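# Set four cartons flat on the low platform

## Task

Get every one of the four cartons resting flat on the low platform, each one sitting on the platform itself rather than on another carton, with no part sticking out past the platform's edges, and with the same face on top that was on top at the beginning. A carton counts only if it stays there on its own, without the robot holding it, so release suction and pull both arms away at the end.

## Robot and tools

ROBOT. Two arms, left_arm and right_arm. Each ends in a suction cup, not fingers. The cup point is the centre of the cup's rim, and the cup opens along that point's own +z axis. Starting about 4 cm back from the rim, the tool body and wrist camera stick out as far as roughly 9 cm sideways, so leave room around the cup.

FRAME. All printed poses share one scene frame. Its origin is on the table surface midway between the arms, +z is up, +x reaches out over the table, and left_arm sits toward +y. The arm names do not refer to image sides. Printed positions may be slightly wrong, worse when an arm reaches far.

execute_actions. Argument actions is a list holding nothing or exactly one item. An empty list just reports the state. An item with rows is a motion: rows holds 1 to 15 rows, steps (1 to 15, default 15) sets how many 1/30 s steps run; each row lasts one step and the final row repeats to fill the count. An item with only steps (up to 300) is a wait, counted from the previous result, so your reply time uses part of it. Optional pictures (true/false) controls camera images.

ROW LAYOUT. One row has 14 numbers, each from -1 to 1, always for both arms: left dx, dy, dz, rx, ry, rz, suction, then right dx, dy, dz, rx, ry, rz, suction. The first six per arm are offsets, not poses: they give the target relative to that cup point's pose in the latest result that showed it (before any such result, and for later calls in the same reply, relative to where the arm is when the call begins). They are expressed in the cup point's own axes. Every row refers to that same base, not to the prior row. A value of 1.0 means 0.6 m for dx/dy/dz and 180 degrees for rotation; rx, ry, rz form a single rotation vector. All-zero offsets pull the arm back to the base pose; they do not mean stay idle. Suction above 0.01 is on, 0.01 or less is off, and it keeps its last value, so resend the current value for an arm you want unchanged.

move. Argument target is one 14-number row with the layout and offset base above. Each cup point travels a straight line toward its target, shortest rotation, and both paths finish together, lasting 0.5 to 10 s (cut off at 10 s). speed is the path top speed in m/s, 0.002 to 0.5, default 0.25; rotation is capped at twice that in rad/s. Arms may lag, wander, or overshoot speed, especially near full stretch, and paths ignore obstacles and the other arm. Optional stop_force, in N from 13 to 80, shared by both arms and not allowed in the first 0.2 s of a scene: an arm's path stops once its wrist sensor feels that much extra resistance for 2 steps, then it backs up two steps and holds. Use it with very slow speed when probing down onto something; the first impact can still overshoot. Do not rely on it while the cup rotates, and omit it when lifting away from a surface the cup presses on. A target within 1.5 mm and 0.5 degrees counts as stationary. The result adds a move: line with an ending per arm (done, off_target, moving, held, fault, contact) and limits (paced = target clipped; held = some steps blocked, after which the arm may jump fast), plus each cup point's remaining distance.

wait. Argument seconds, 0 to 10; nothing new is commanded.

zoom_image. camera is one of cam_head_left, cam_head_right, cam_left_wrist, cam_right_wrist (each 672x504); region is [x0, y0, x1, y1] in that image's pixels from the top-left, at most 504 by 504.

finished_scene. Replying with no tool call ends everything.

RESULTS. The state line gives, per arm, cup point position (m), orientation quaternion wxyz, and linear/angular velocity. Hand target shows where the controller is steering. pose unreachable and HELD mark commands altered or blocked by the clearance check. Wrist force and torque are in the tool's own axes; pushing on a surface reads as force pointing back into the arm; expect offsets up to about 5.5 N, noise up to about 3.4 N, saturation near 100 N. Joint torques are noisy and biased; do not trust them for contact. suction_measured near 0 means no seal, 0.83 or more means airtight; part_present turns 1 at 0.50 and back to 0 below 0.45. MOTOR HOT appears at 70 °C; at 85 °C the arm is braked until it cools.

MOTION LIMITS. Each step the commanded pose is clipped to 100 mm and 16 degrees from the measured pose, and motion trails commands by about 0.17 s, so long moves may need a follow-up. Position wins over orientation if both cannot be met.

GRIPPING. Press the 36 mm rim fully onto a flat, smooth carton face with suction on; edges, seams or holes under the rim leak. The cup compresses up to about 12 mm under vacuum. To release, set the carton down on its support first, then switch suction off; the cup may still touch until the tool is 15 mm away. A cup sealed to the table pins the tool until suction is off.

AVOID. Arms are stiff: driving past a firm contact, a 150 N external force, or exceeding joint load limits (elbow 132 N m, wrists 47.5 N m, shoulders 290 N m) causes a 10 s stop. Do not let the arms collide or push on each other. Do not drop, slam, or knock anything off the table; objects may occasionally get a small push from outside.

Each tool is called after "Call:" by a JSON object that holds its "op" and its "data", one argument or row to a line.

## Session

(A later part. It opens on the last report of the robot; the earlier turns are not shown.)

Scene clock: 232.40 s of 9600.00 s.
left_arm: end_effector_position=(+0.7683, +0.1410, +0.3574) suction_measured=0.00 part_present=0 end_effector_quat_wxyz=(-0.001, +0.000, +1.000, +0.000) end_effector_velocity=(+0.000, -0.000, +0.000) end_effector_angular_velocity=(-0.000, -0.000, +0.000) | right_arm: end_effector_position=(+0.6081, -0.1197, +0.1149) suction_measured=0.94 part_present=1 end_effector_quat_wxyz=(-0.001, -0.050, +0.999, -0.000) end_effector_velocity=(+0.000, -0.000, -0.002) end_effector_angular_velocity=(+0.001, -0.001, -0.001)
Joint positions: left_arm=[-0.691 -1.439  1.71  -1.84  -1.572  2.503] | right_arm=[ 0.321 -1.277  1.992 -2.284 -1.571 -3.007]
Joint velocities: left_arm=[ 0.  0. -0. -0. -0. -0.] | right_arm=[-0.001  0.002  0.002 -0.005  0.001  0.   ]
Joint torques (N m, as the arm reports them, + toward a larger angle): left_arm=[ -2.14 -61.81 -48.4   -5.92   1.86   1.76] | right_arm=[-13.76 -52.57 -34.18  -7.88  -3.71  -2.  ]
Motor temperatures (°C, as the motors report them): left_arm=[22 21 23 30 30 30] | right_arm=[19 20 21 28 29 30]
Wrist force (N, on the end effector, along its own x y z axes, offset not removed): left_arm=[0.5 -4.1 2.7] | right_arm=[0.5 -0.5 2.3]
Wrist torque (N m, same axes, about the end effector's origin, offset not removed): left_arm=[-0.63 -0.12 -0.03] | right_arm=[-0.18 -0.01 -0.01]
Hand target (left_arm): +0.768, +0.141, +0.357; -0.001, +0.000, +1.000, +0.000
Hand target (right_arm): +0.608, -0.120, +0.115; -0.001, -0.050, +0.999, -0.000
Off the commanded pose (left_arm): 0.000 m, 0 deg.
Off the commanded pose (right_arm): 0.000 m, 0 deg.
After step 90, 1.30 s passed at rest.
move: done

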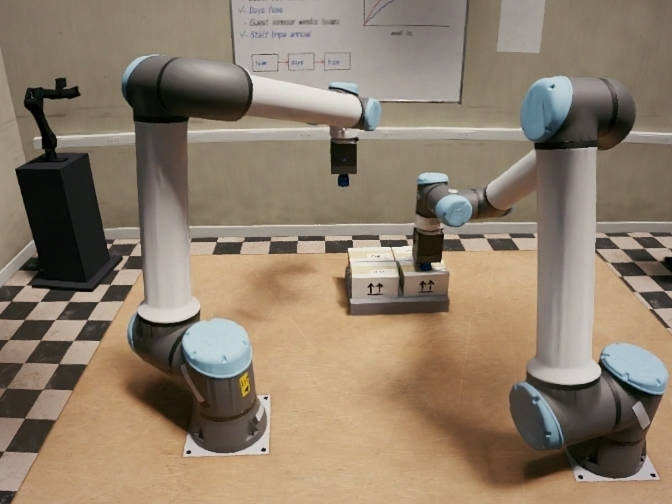

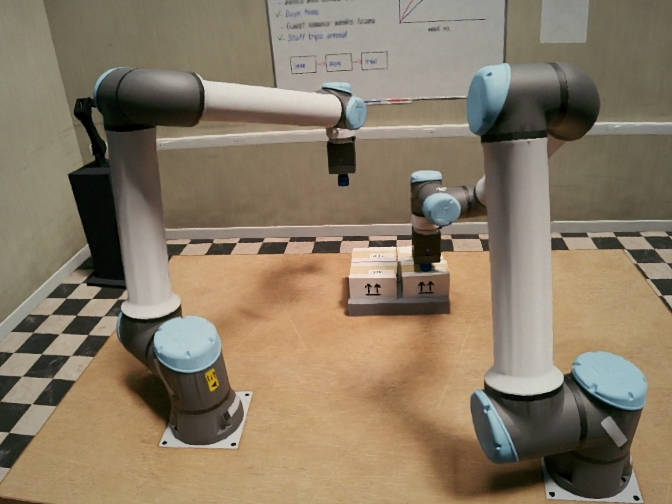

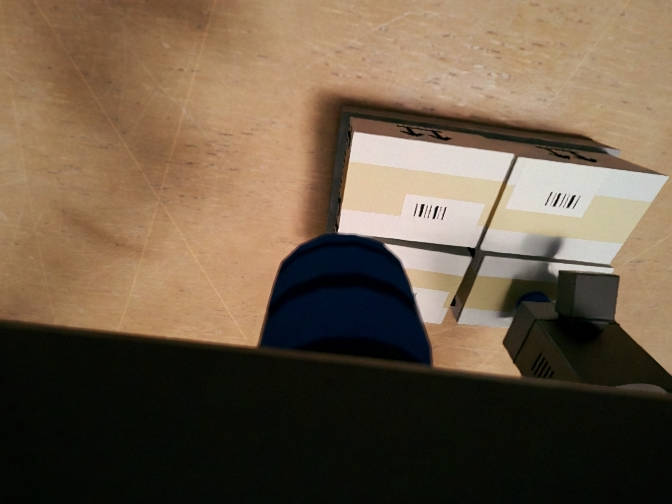

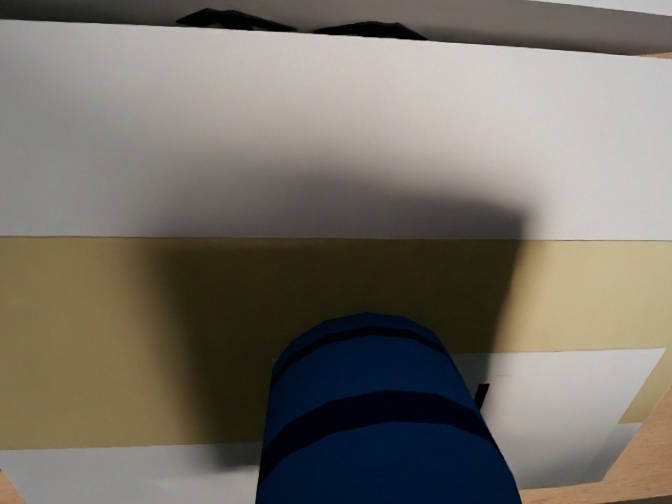

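Call:
{"op": "move", "data": {
  "target": [0,0,0,0,0,0,0,0.004,0.01,-0.004,0,0,0,1],
  "speed": 0.02
}}

Call:
{"op": "move", "data": {
  "target": [0,0,0,0,0,0,0,0,0,0.0065,0,0,0,1],
  "speed": 0.01,
  "stop_force": 13
}}

Scene clock: 237.00 s of 9600.00 s.
left_arm: end_effector_position=(+0.7683, +0.1410, +0.3574) suction_measured=0.00 part_present=0 end_effector_quat_wxyz=(-0.001, +0.000, +1.000, +0.000) end_effector_velocity=(-0.000, -0.000, -0.000) end_effector_angular_velocity=(-0.000, +0.000, +0.000) | right_arm: end_effector_position=(+0.6053, -0.1143, +0.1171) suction_measured=0.94 part_present=1 end_effector_quat_wxyz=(-0.001, -0.050, +0.999, -0.000) end_effector_velocity=(-0.001, +0.002, +0.001) end_effector_angular_velocity=(-0.001, +0.000, -0.000)
Joint positions: left_arm=[-0.691 -1.439  1.71  -1.84  -1.572  2.503] | right_arm=[ 0.329 -1.28   1.991 -2.28  -1.572 -2.999]
Joint velocities: left_arm=[ 0. -0.  0. -0. -0. -0.] | right_arm=[ 0.003 -0.001 -0.001  0.002 -0.001  0.003]
Joint torques (N m, as the arm reports them, + toward a larger angle): left_arm=[  8.22 -56.48 -49.54  -3.66   1.85  -0.09] | right_arm=[ 14.53 -76.98 -49.2   -2.79   0.87   3.11]
Motor temperatures (°C, as the motors report them): left_arm=[22 21 23 30 30 30] | right_arm=[19 20 21 28 29 30]
Wrist force (N, on the end effector, along its own x y z axes, offset not removed): left_arm=[0.8 1.8 -2.4] | right_arm=[2.3 0.8 5.5]
Wrist torque (N m, same axes, about the end effector's origin, offset not removed): left_arm=[0.52 -0.17 0.02] | right_arm=[0.11 -0.19 0.10]
Hand target (left_arm): +0.768, +0.141, +0.357; -0.001, +0.000, +1.000, +0.000
Hand target (right_arm): +0.605, -0.114, +0.117; -0.001, -0.050, +0.999, -0.000
Off the commanded pose (left_arm): 0.000 m, 0 deg.
Off the commanded pose (right_arm): 0.000 m, 0 deg.
After step 90, 0.87 s passed at rest.
move: done

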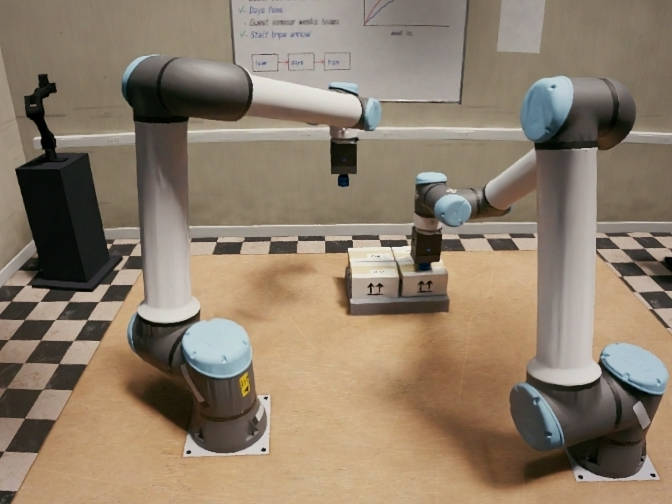

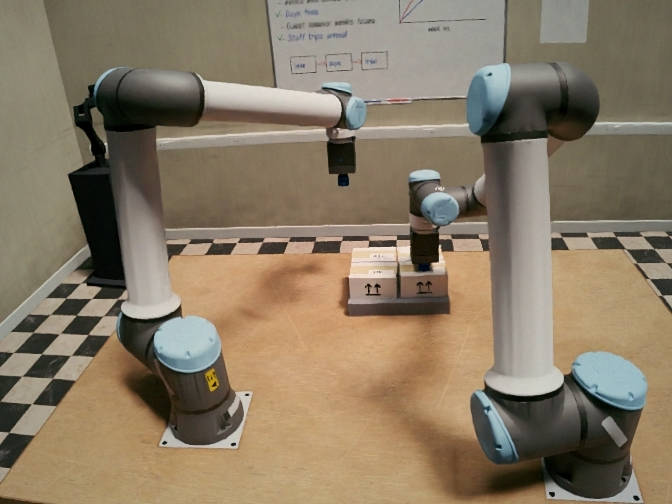

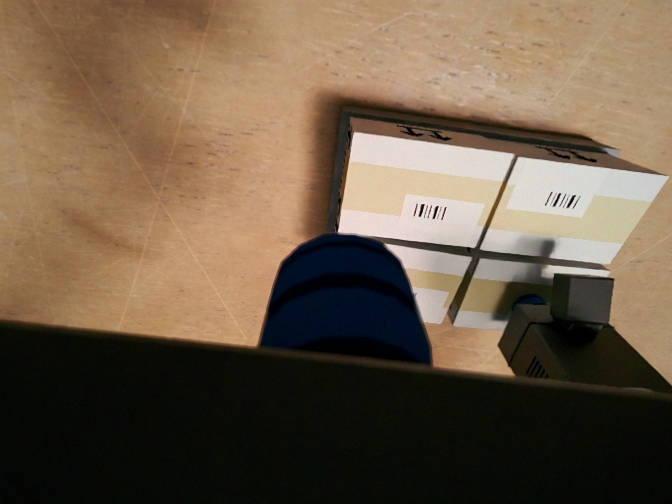

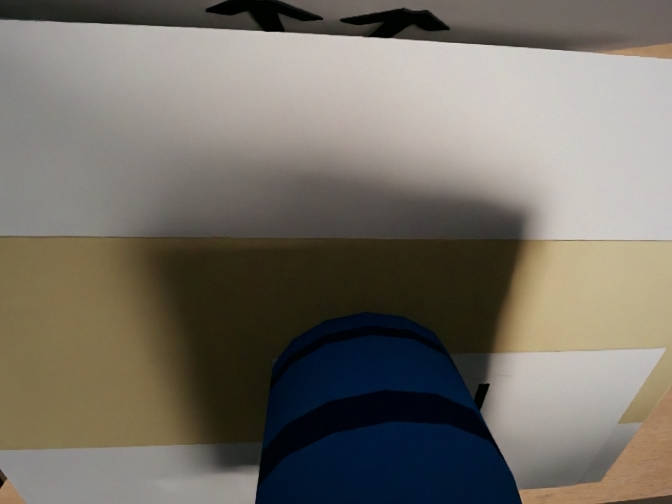

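Scene clock: 237.70 s of 9600.00 s.
left_arm: end_effector_position=(+0.7683, +0.1410, +0.3574) suction_measured=0.00 part_present=0 end_effector_quat_wxyz=(-0.001, +0.000, +1.000, +0.000) end_effector_velocity=(-0.000, -0.000, +0.000) end_effector_angular_velocity=(-0.001, +0.000, +0.000) | right_arm: end_effector_position=(+0.6054, -0.1142, +0.1136) suction_measured=0.94 part_present=1 end_effector_quat_wxyz=(-0.000, -0.050, +0.999, -0.000) end_effector_velocity=(+0.001, -0.001, -0.002) end_effector_angular_velocity=(-0.001, -0.001, -0.001)
Joint positions: left_arm=[-0.691 -1.439  1.71  -1.84  -1.572  2.503] | right_arm=[ 0.329 -1.276  1.993 -2.287 -1.572 -2.999]
Joint velocities: left_arm=[ 0.    -0.    -0.     0.    -0.001  0.   ] | right_arm=[-0.001  0.002  0.    -0.004 -0.001 -0.   ]
Joint torques (N m, as the arm reports them, + toward a larger angle): left_arm=[  8.59 -56.28 -49.91  -3.5    1.57  -0.15] | right_arm=[-17.76 -49.12 -28.63  -7.22   1.07  -2.42]
Motor temperatures (°C, as the motors report them): left_arm=[22 21 23 30 30 30] | right_arm=[19 20 21 28 29 30]
Wrist force (N, on the end effector, along its own x y z axes, offset not removed): left_arm=[-1.1 -3.8 -0.7] | right_arm=[4.7 -2.8 -9.6]
Wrist torque (N m, same axes, about the end effector's origin, offset not removed): left_arm=[-0.45 0.25 0.03] | right_arm=[-0.55 -0.31 0.05]
Hand target (left_arm): +0.768, +0.141, +0.357; -0.001, +0.000, +1.000, +0.000
Hand target (right_arm): +0.605, -0.114, +0.113; -0.001, -0.050, +0.999, -0.000
Off the commanded pose (left_arm): 0.000 m, 0 deg.
Off the commanded pose (right_arm): 0.000 m, 0 deg.
move: done

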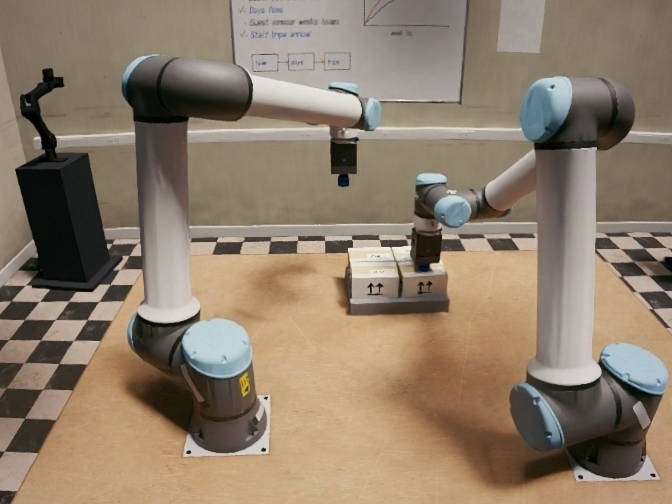

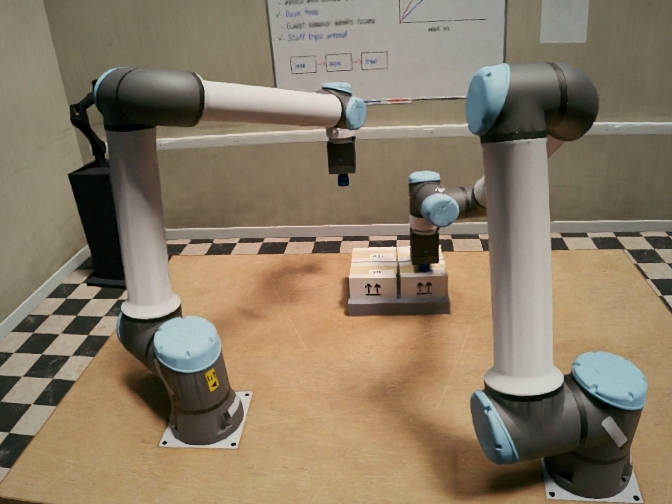

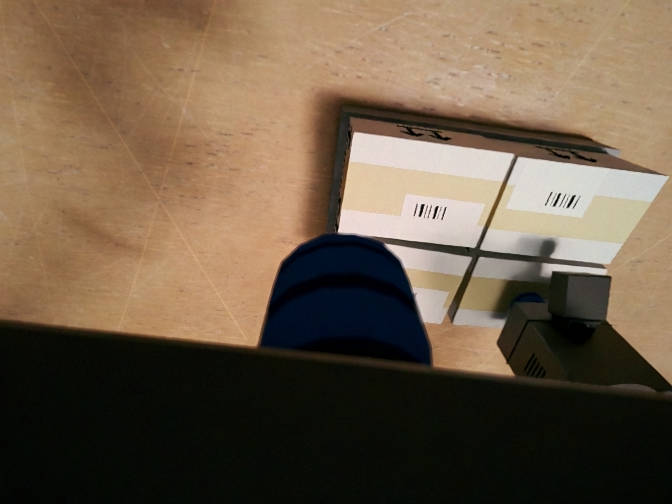

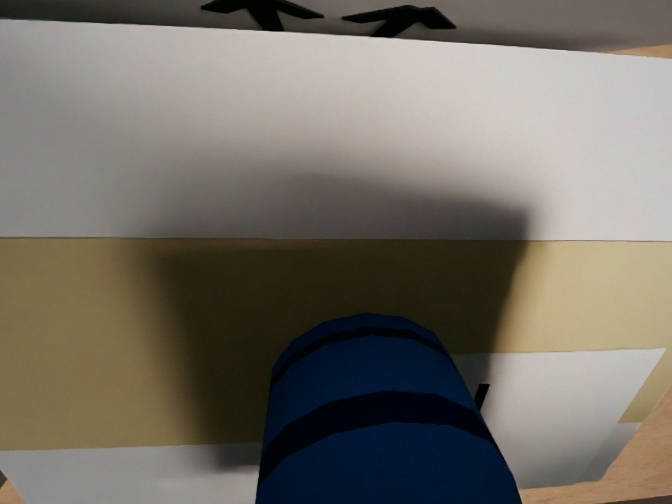

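Call:
{"op": "execute_actions", "data": {
  "actions": [
    {"rows":[[0,0,0,0,0,0,0,0,0,0,0,0,0,0],[0,0,0,0,0,0,0,0,0,0,0,0,0,0],[0,0,0,0,0,0,0,0,0,0,0,0,0,0],[0,0,0,0,0,0,0,0,0,0,0,0,0,0],[0,0,0,0,0,0,0,0,0,-0.005,0,0,0,0],[0,0,0,0,0,0,0,0,0,-0.011,0,0,0,0],[0,0,0,0,0,0,0,0,0,-0.018,0,0,0,0],[0,0,0,0,0,0,0,0,0,-0.025,0,0,0,0],[0,0,0,0,0,0,0,0,0,-0.032,0,0,0,0],[0,0,0,0,0,0,0,0,0,-0.039,0,0,0,0],[0,0,0,0,0,0,0,0,0,-0.045,0,0,0,0],[0,0,0,0,0,0,0,0,0,-0.05,0,0,0,0],[0,0,0,0,0,0,0,0,0,-0.053,0,0,0,0],[0,0,0,0,0,0,0,0,0,-0.055,0,0,0,0]],"steps":15}
  ],
  "pictures": false
}}

Call:
{"op": "move", "data": {
  "target": [0.1,0.25,0,0,0,0,0,-0.133,-0.258,-0.21,0,0,0,0],
  "speed": 0.25
}}

Scene clock: 245.97 s of 9600.00 s.
left_arm: end_effector_position=(+0.7683, +0.1410, +0.3574) suction_measured=0.00 part_present=0 end_effector_quat_wxyz=(-0.001, +0.000, +1.000, +0.000) end_effector_velocity=(+0.000, +0.000, -0.000) end_effector_angular_velocity=(+0.001, +0.000, -0.000) | right_arm: end_effector_position=(+0.6054, -0.1143, +0.1366) suction_measured=0.00 part_present=0 end_effector_quat_wxyz=(-0.000, -0.050, +0.999, -0.000) end_effector_velocity=(+0.001, +0.000, +0.074) end_effector_angular_velocity=(-0.001, -0.003, +0.000)
Joint positions: left_arm=[-0.691 -1.439  1.71  -1.84  -1.572  2.503] | right_arm=[ 0.329 -1.302  1.977 -2.245 -1.572 -2.999]
Joint velocities: left_arm=[-0.  0.  0. -0.  0.  0.] | right_arm=[ 0.    -0.082 -0.054  0.133 -0.002  0.   ]
Joint torques (N m, as the arm reports them, + toward a larger angle): left_arm=[ 10.91 -56.69 -49.73  -3.56   1.65  -0.38] | right_arm=[  0.86 -67.43 -46.53  -1.29   1.07  -0.55]
Motor temperatures (°C, as the motors report them): left_arm=[22 21 23 30 30 30] | right_arm=[19 20 21 28 29 30]
Wrist force (N, on the end effector, along its own x y z axes, offset not removed): left_arm=[0.4 0.3 2.5] | right_arm=[2.5 -1.3 -0.5]
Wrist torque (N m, same axes, about the end effector's origin, offset not removed): left_arm=[0.17 -0.14 0.13] | right_arm=[-0.41 -0.36 0.12]
Hand target (left_arm): +0.768, +0.141, +0.357; -0.001, +0.000, +1.000, +0.000
Hand target (right_arm): +0.605, -0.114, +0.146; -0.000, -0.050, +0.999, -0.000
Off the commanded pose (left_arm): 0.000 m, 0 deg.
Off the commanded pose (right_arm): 0.010 m, 0 deg.
Steps of this call (steps 1 to 90: nothing new was sent; then 4.77 s passed at rest; steps 91 to 105: all 15 steps of this action). Readings (end_effector_position | what the end effector reports):
91: left_arm (+0.7683, +0.1410, +0.3574) | right_arm (+0.6053, -0.1143, +0.1133) | left_arm suction_measured=0.00 part_present=0 | right_arm suction_measured=0.65 part_present=1
92: left_arm (+0.7683, +0.1410, +0.3574) | right_arm (+0.6053, -0.1143, +0.1133) | left_arm suction_measured=0.00 part_present=0 | right_arm suction_measured=0.06 part_present=0
94: left_arm (+0.7683, +0.1410, +0.3574) | right_arm (+0.6053, -0.1143, +0.1133) | left_arm suction_measured=0.00 part_present=0 | right_arm suction_measured=0.00 part_present=0
98: left_arm (+0.7683, +0.1410, +0.3574) | right_arm (+0.6052, -0.1143, +0.1164) | left_arm suction_measured=0.00 part_present=0 | right_arm suction_measured=0.00 part_present=0
105: the state above

Scene clock: 247.93 s of 9600.00 s.
left_arm: end_effector_position=(+0.7088, +0.2908, +0.3574) suction_measured=0.00 part_present=0 end_effector_quat_wxyz=(-0.001, +0.000, +1.000, -0.000) end_effector_velocity=(-0.001, +0.002, +0.000) end_effector_angular_velocity=(-0.001, -0.000, +0.000) | right_arm: end_effector_position=(+0.6998, -0.2601, +0.2719) suction_measured=0.00 part_present=0 end_effector_quat_wxyz=(-0.000, -0.050, +0.999, -0.000) end_effector_velocity=(+0.002, -0.002, +0.003) end_effector_angular_velocity=(+0.001, -0.001, +0.000)
Joint positions: left_arm=[-0.557 -1.614  1.893 -1.849 -1.572  2.638] | right_arm=[ 0.118 -1.368  1.785 -1.987 -1.571 -3.21 ]
Joint velocities: left_arm=[ 0.002 -0.002  0.002  0.    -0.     0.002] | right_arm=[-0.003 -0.001 -0.004  0.003  0.001 -0.003]
Joint torques (N m, as the arm reports them, + toward a larger angle): left_arm=[ 13.53 -62.8  -39.71  -0.6   -1.97   2.51] | right_arm=[-16.   -51.7  -53.07  -1.77   3.28  -2.93]
Motor temperatures (°C, as the motors report them): left_arm=[22 21 23 30 30 30] | right_arm=[19 20 21 28 29 30]
Wrist force (N, on the end effector, along its own x y z axes, offset not removed): left_arm=[-3.4 -0.8 -2.8] | right_arm=[4.5 0.3 1.4]
Wrist torque (N m, same axes, about the end effector's origin, offset not removed): left_arm=[0.07 0.60 0.05] | right_arm=[-0.10 -0.55 0.17]
Hand target (left_arm): +0.709, +0.291, +0.357; -0.001, +0.000, +1.000, -0.000
Hand target (right_arm): +0.700, -0.260, +0.272; -0.000, -0.050, +0.999, -0.000
Off the commanded pose (left_arm): 0.000 m, 0 deg.
Off the commanded pose (right_arm): 0.001 m, 0 deg.
move: done

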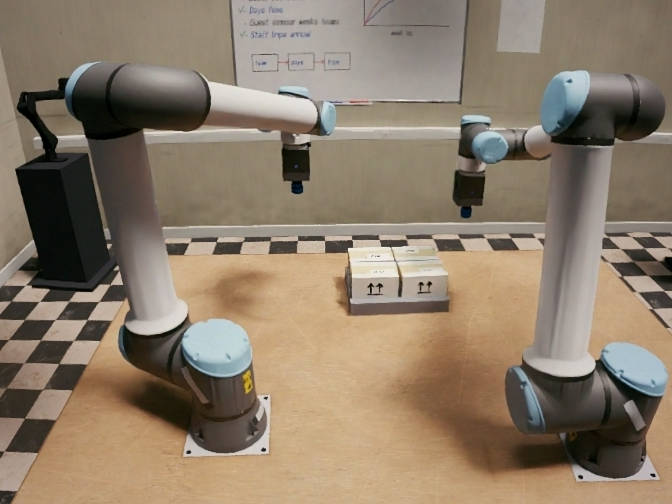

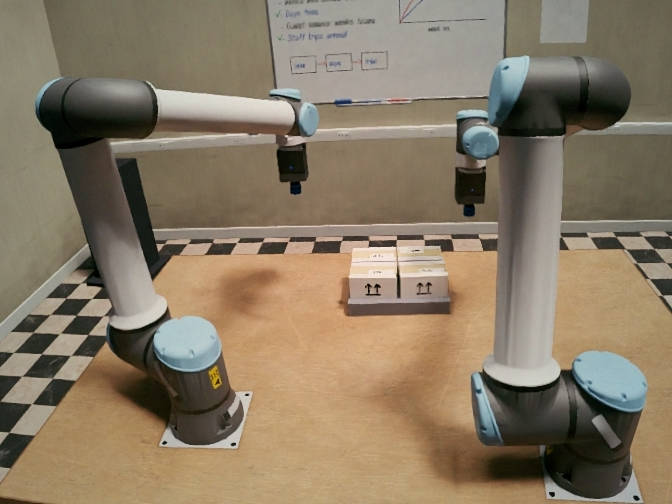

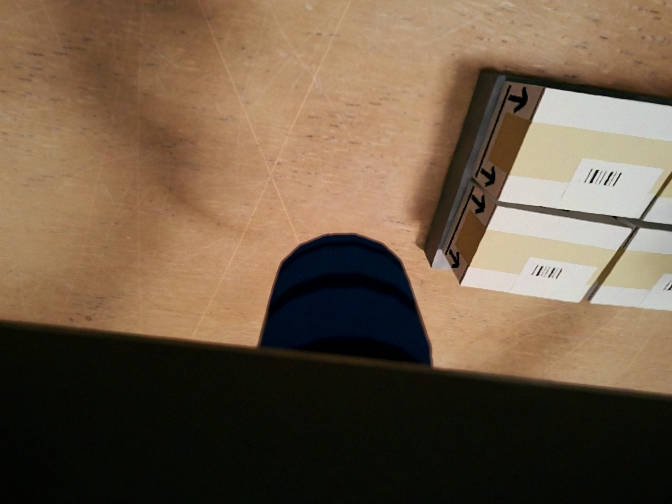

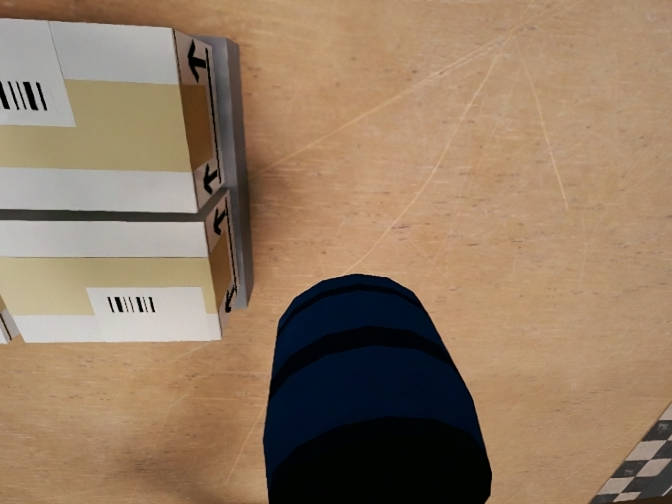

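Call:
{"op": "zoom_image", "data": {
  "camera": "cam_right_wrist",
  "region": [150, 10, 290, 350]
}}

Call:
{"op": "zoom_image", "data": {
  "camera": "cam_left_wrist",
  "region": [410, 55, 570, 300]
}}

Call:
{"op": "zoom_image", "data": {
  "camera": "cam_head_left",
  "region": [335, 235, 465, 325]
}}

Region (150, 10, 290, 350) of cam_right_wrist's 672x504 image, scaled by 1.482, with more detail than that image has; it fills the left 208 columns of this view, and the rest is white.

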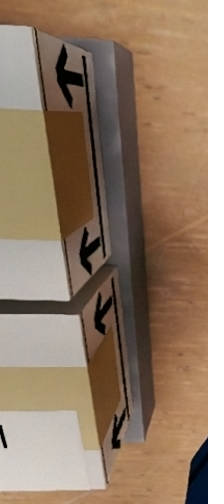

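Region (410, 55, 570, 300) of cam_left_wrist's 672x504 image, scaled by 2.057, with more detail than that image has; it fills the left 329 columns of this view, and the rest is white.

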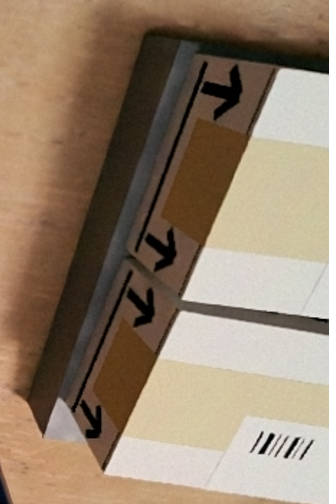

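Region (335, 235, 465, 325) of cam_head_left's 672x504 image, scaled by 3.877, with more detail than that image has; it fills the top 349 rows of this view, and the rest is white.

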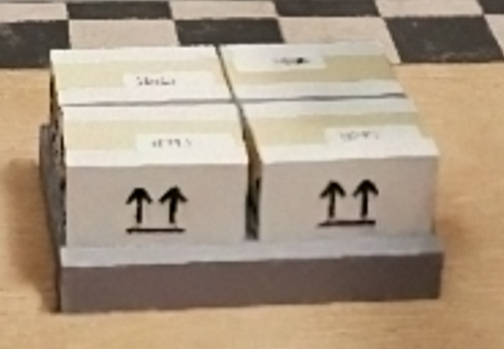

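All four cartons are inside the platform edges, and both arms are clear.

Call:
{"op": "finished_scene", "data": {
  "scene": 2
}}

The scene is finished: the task was done.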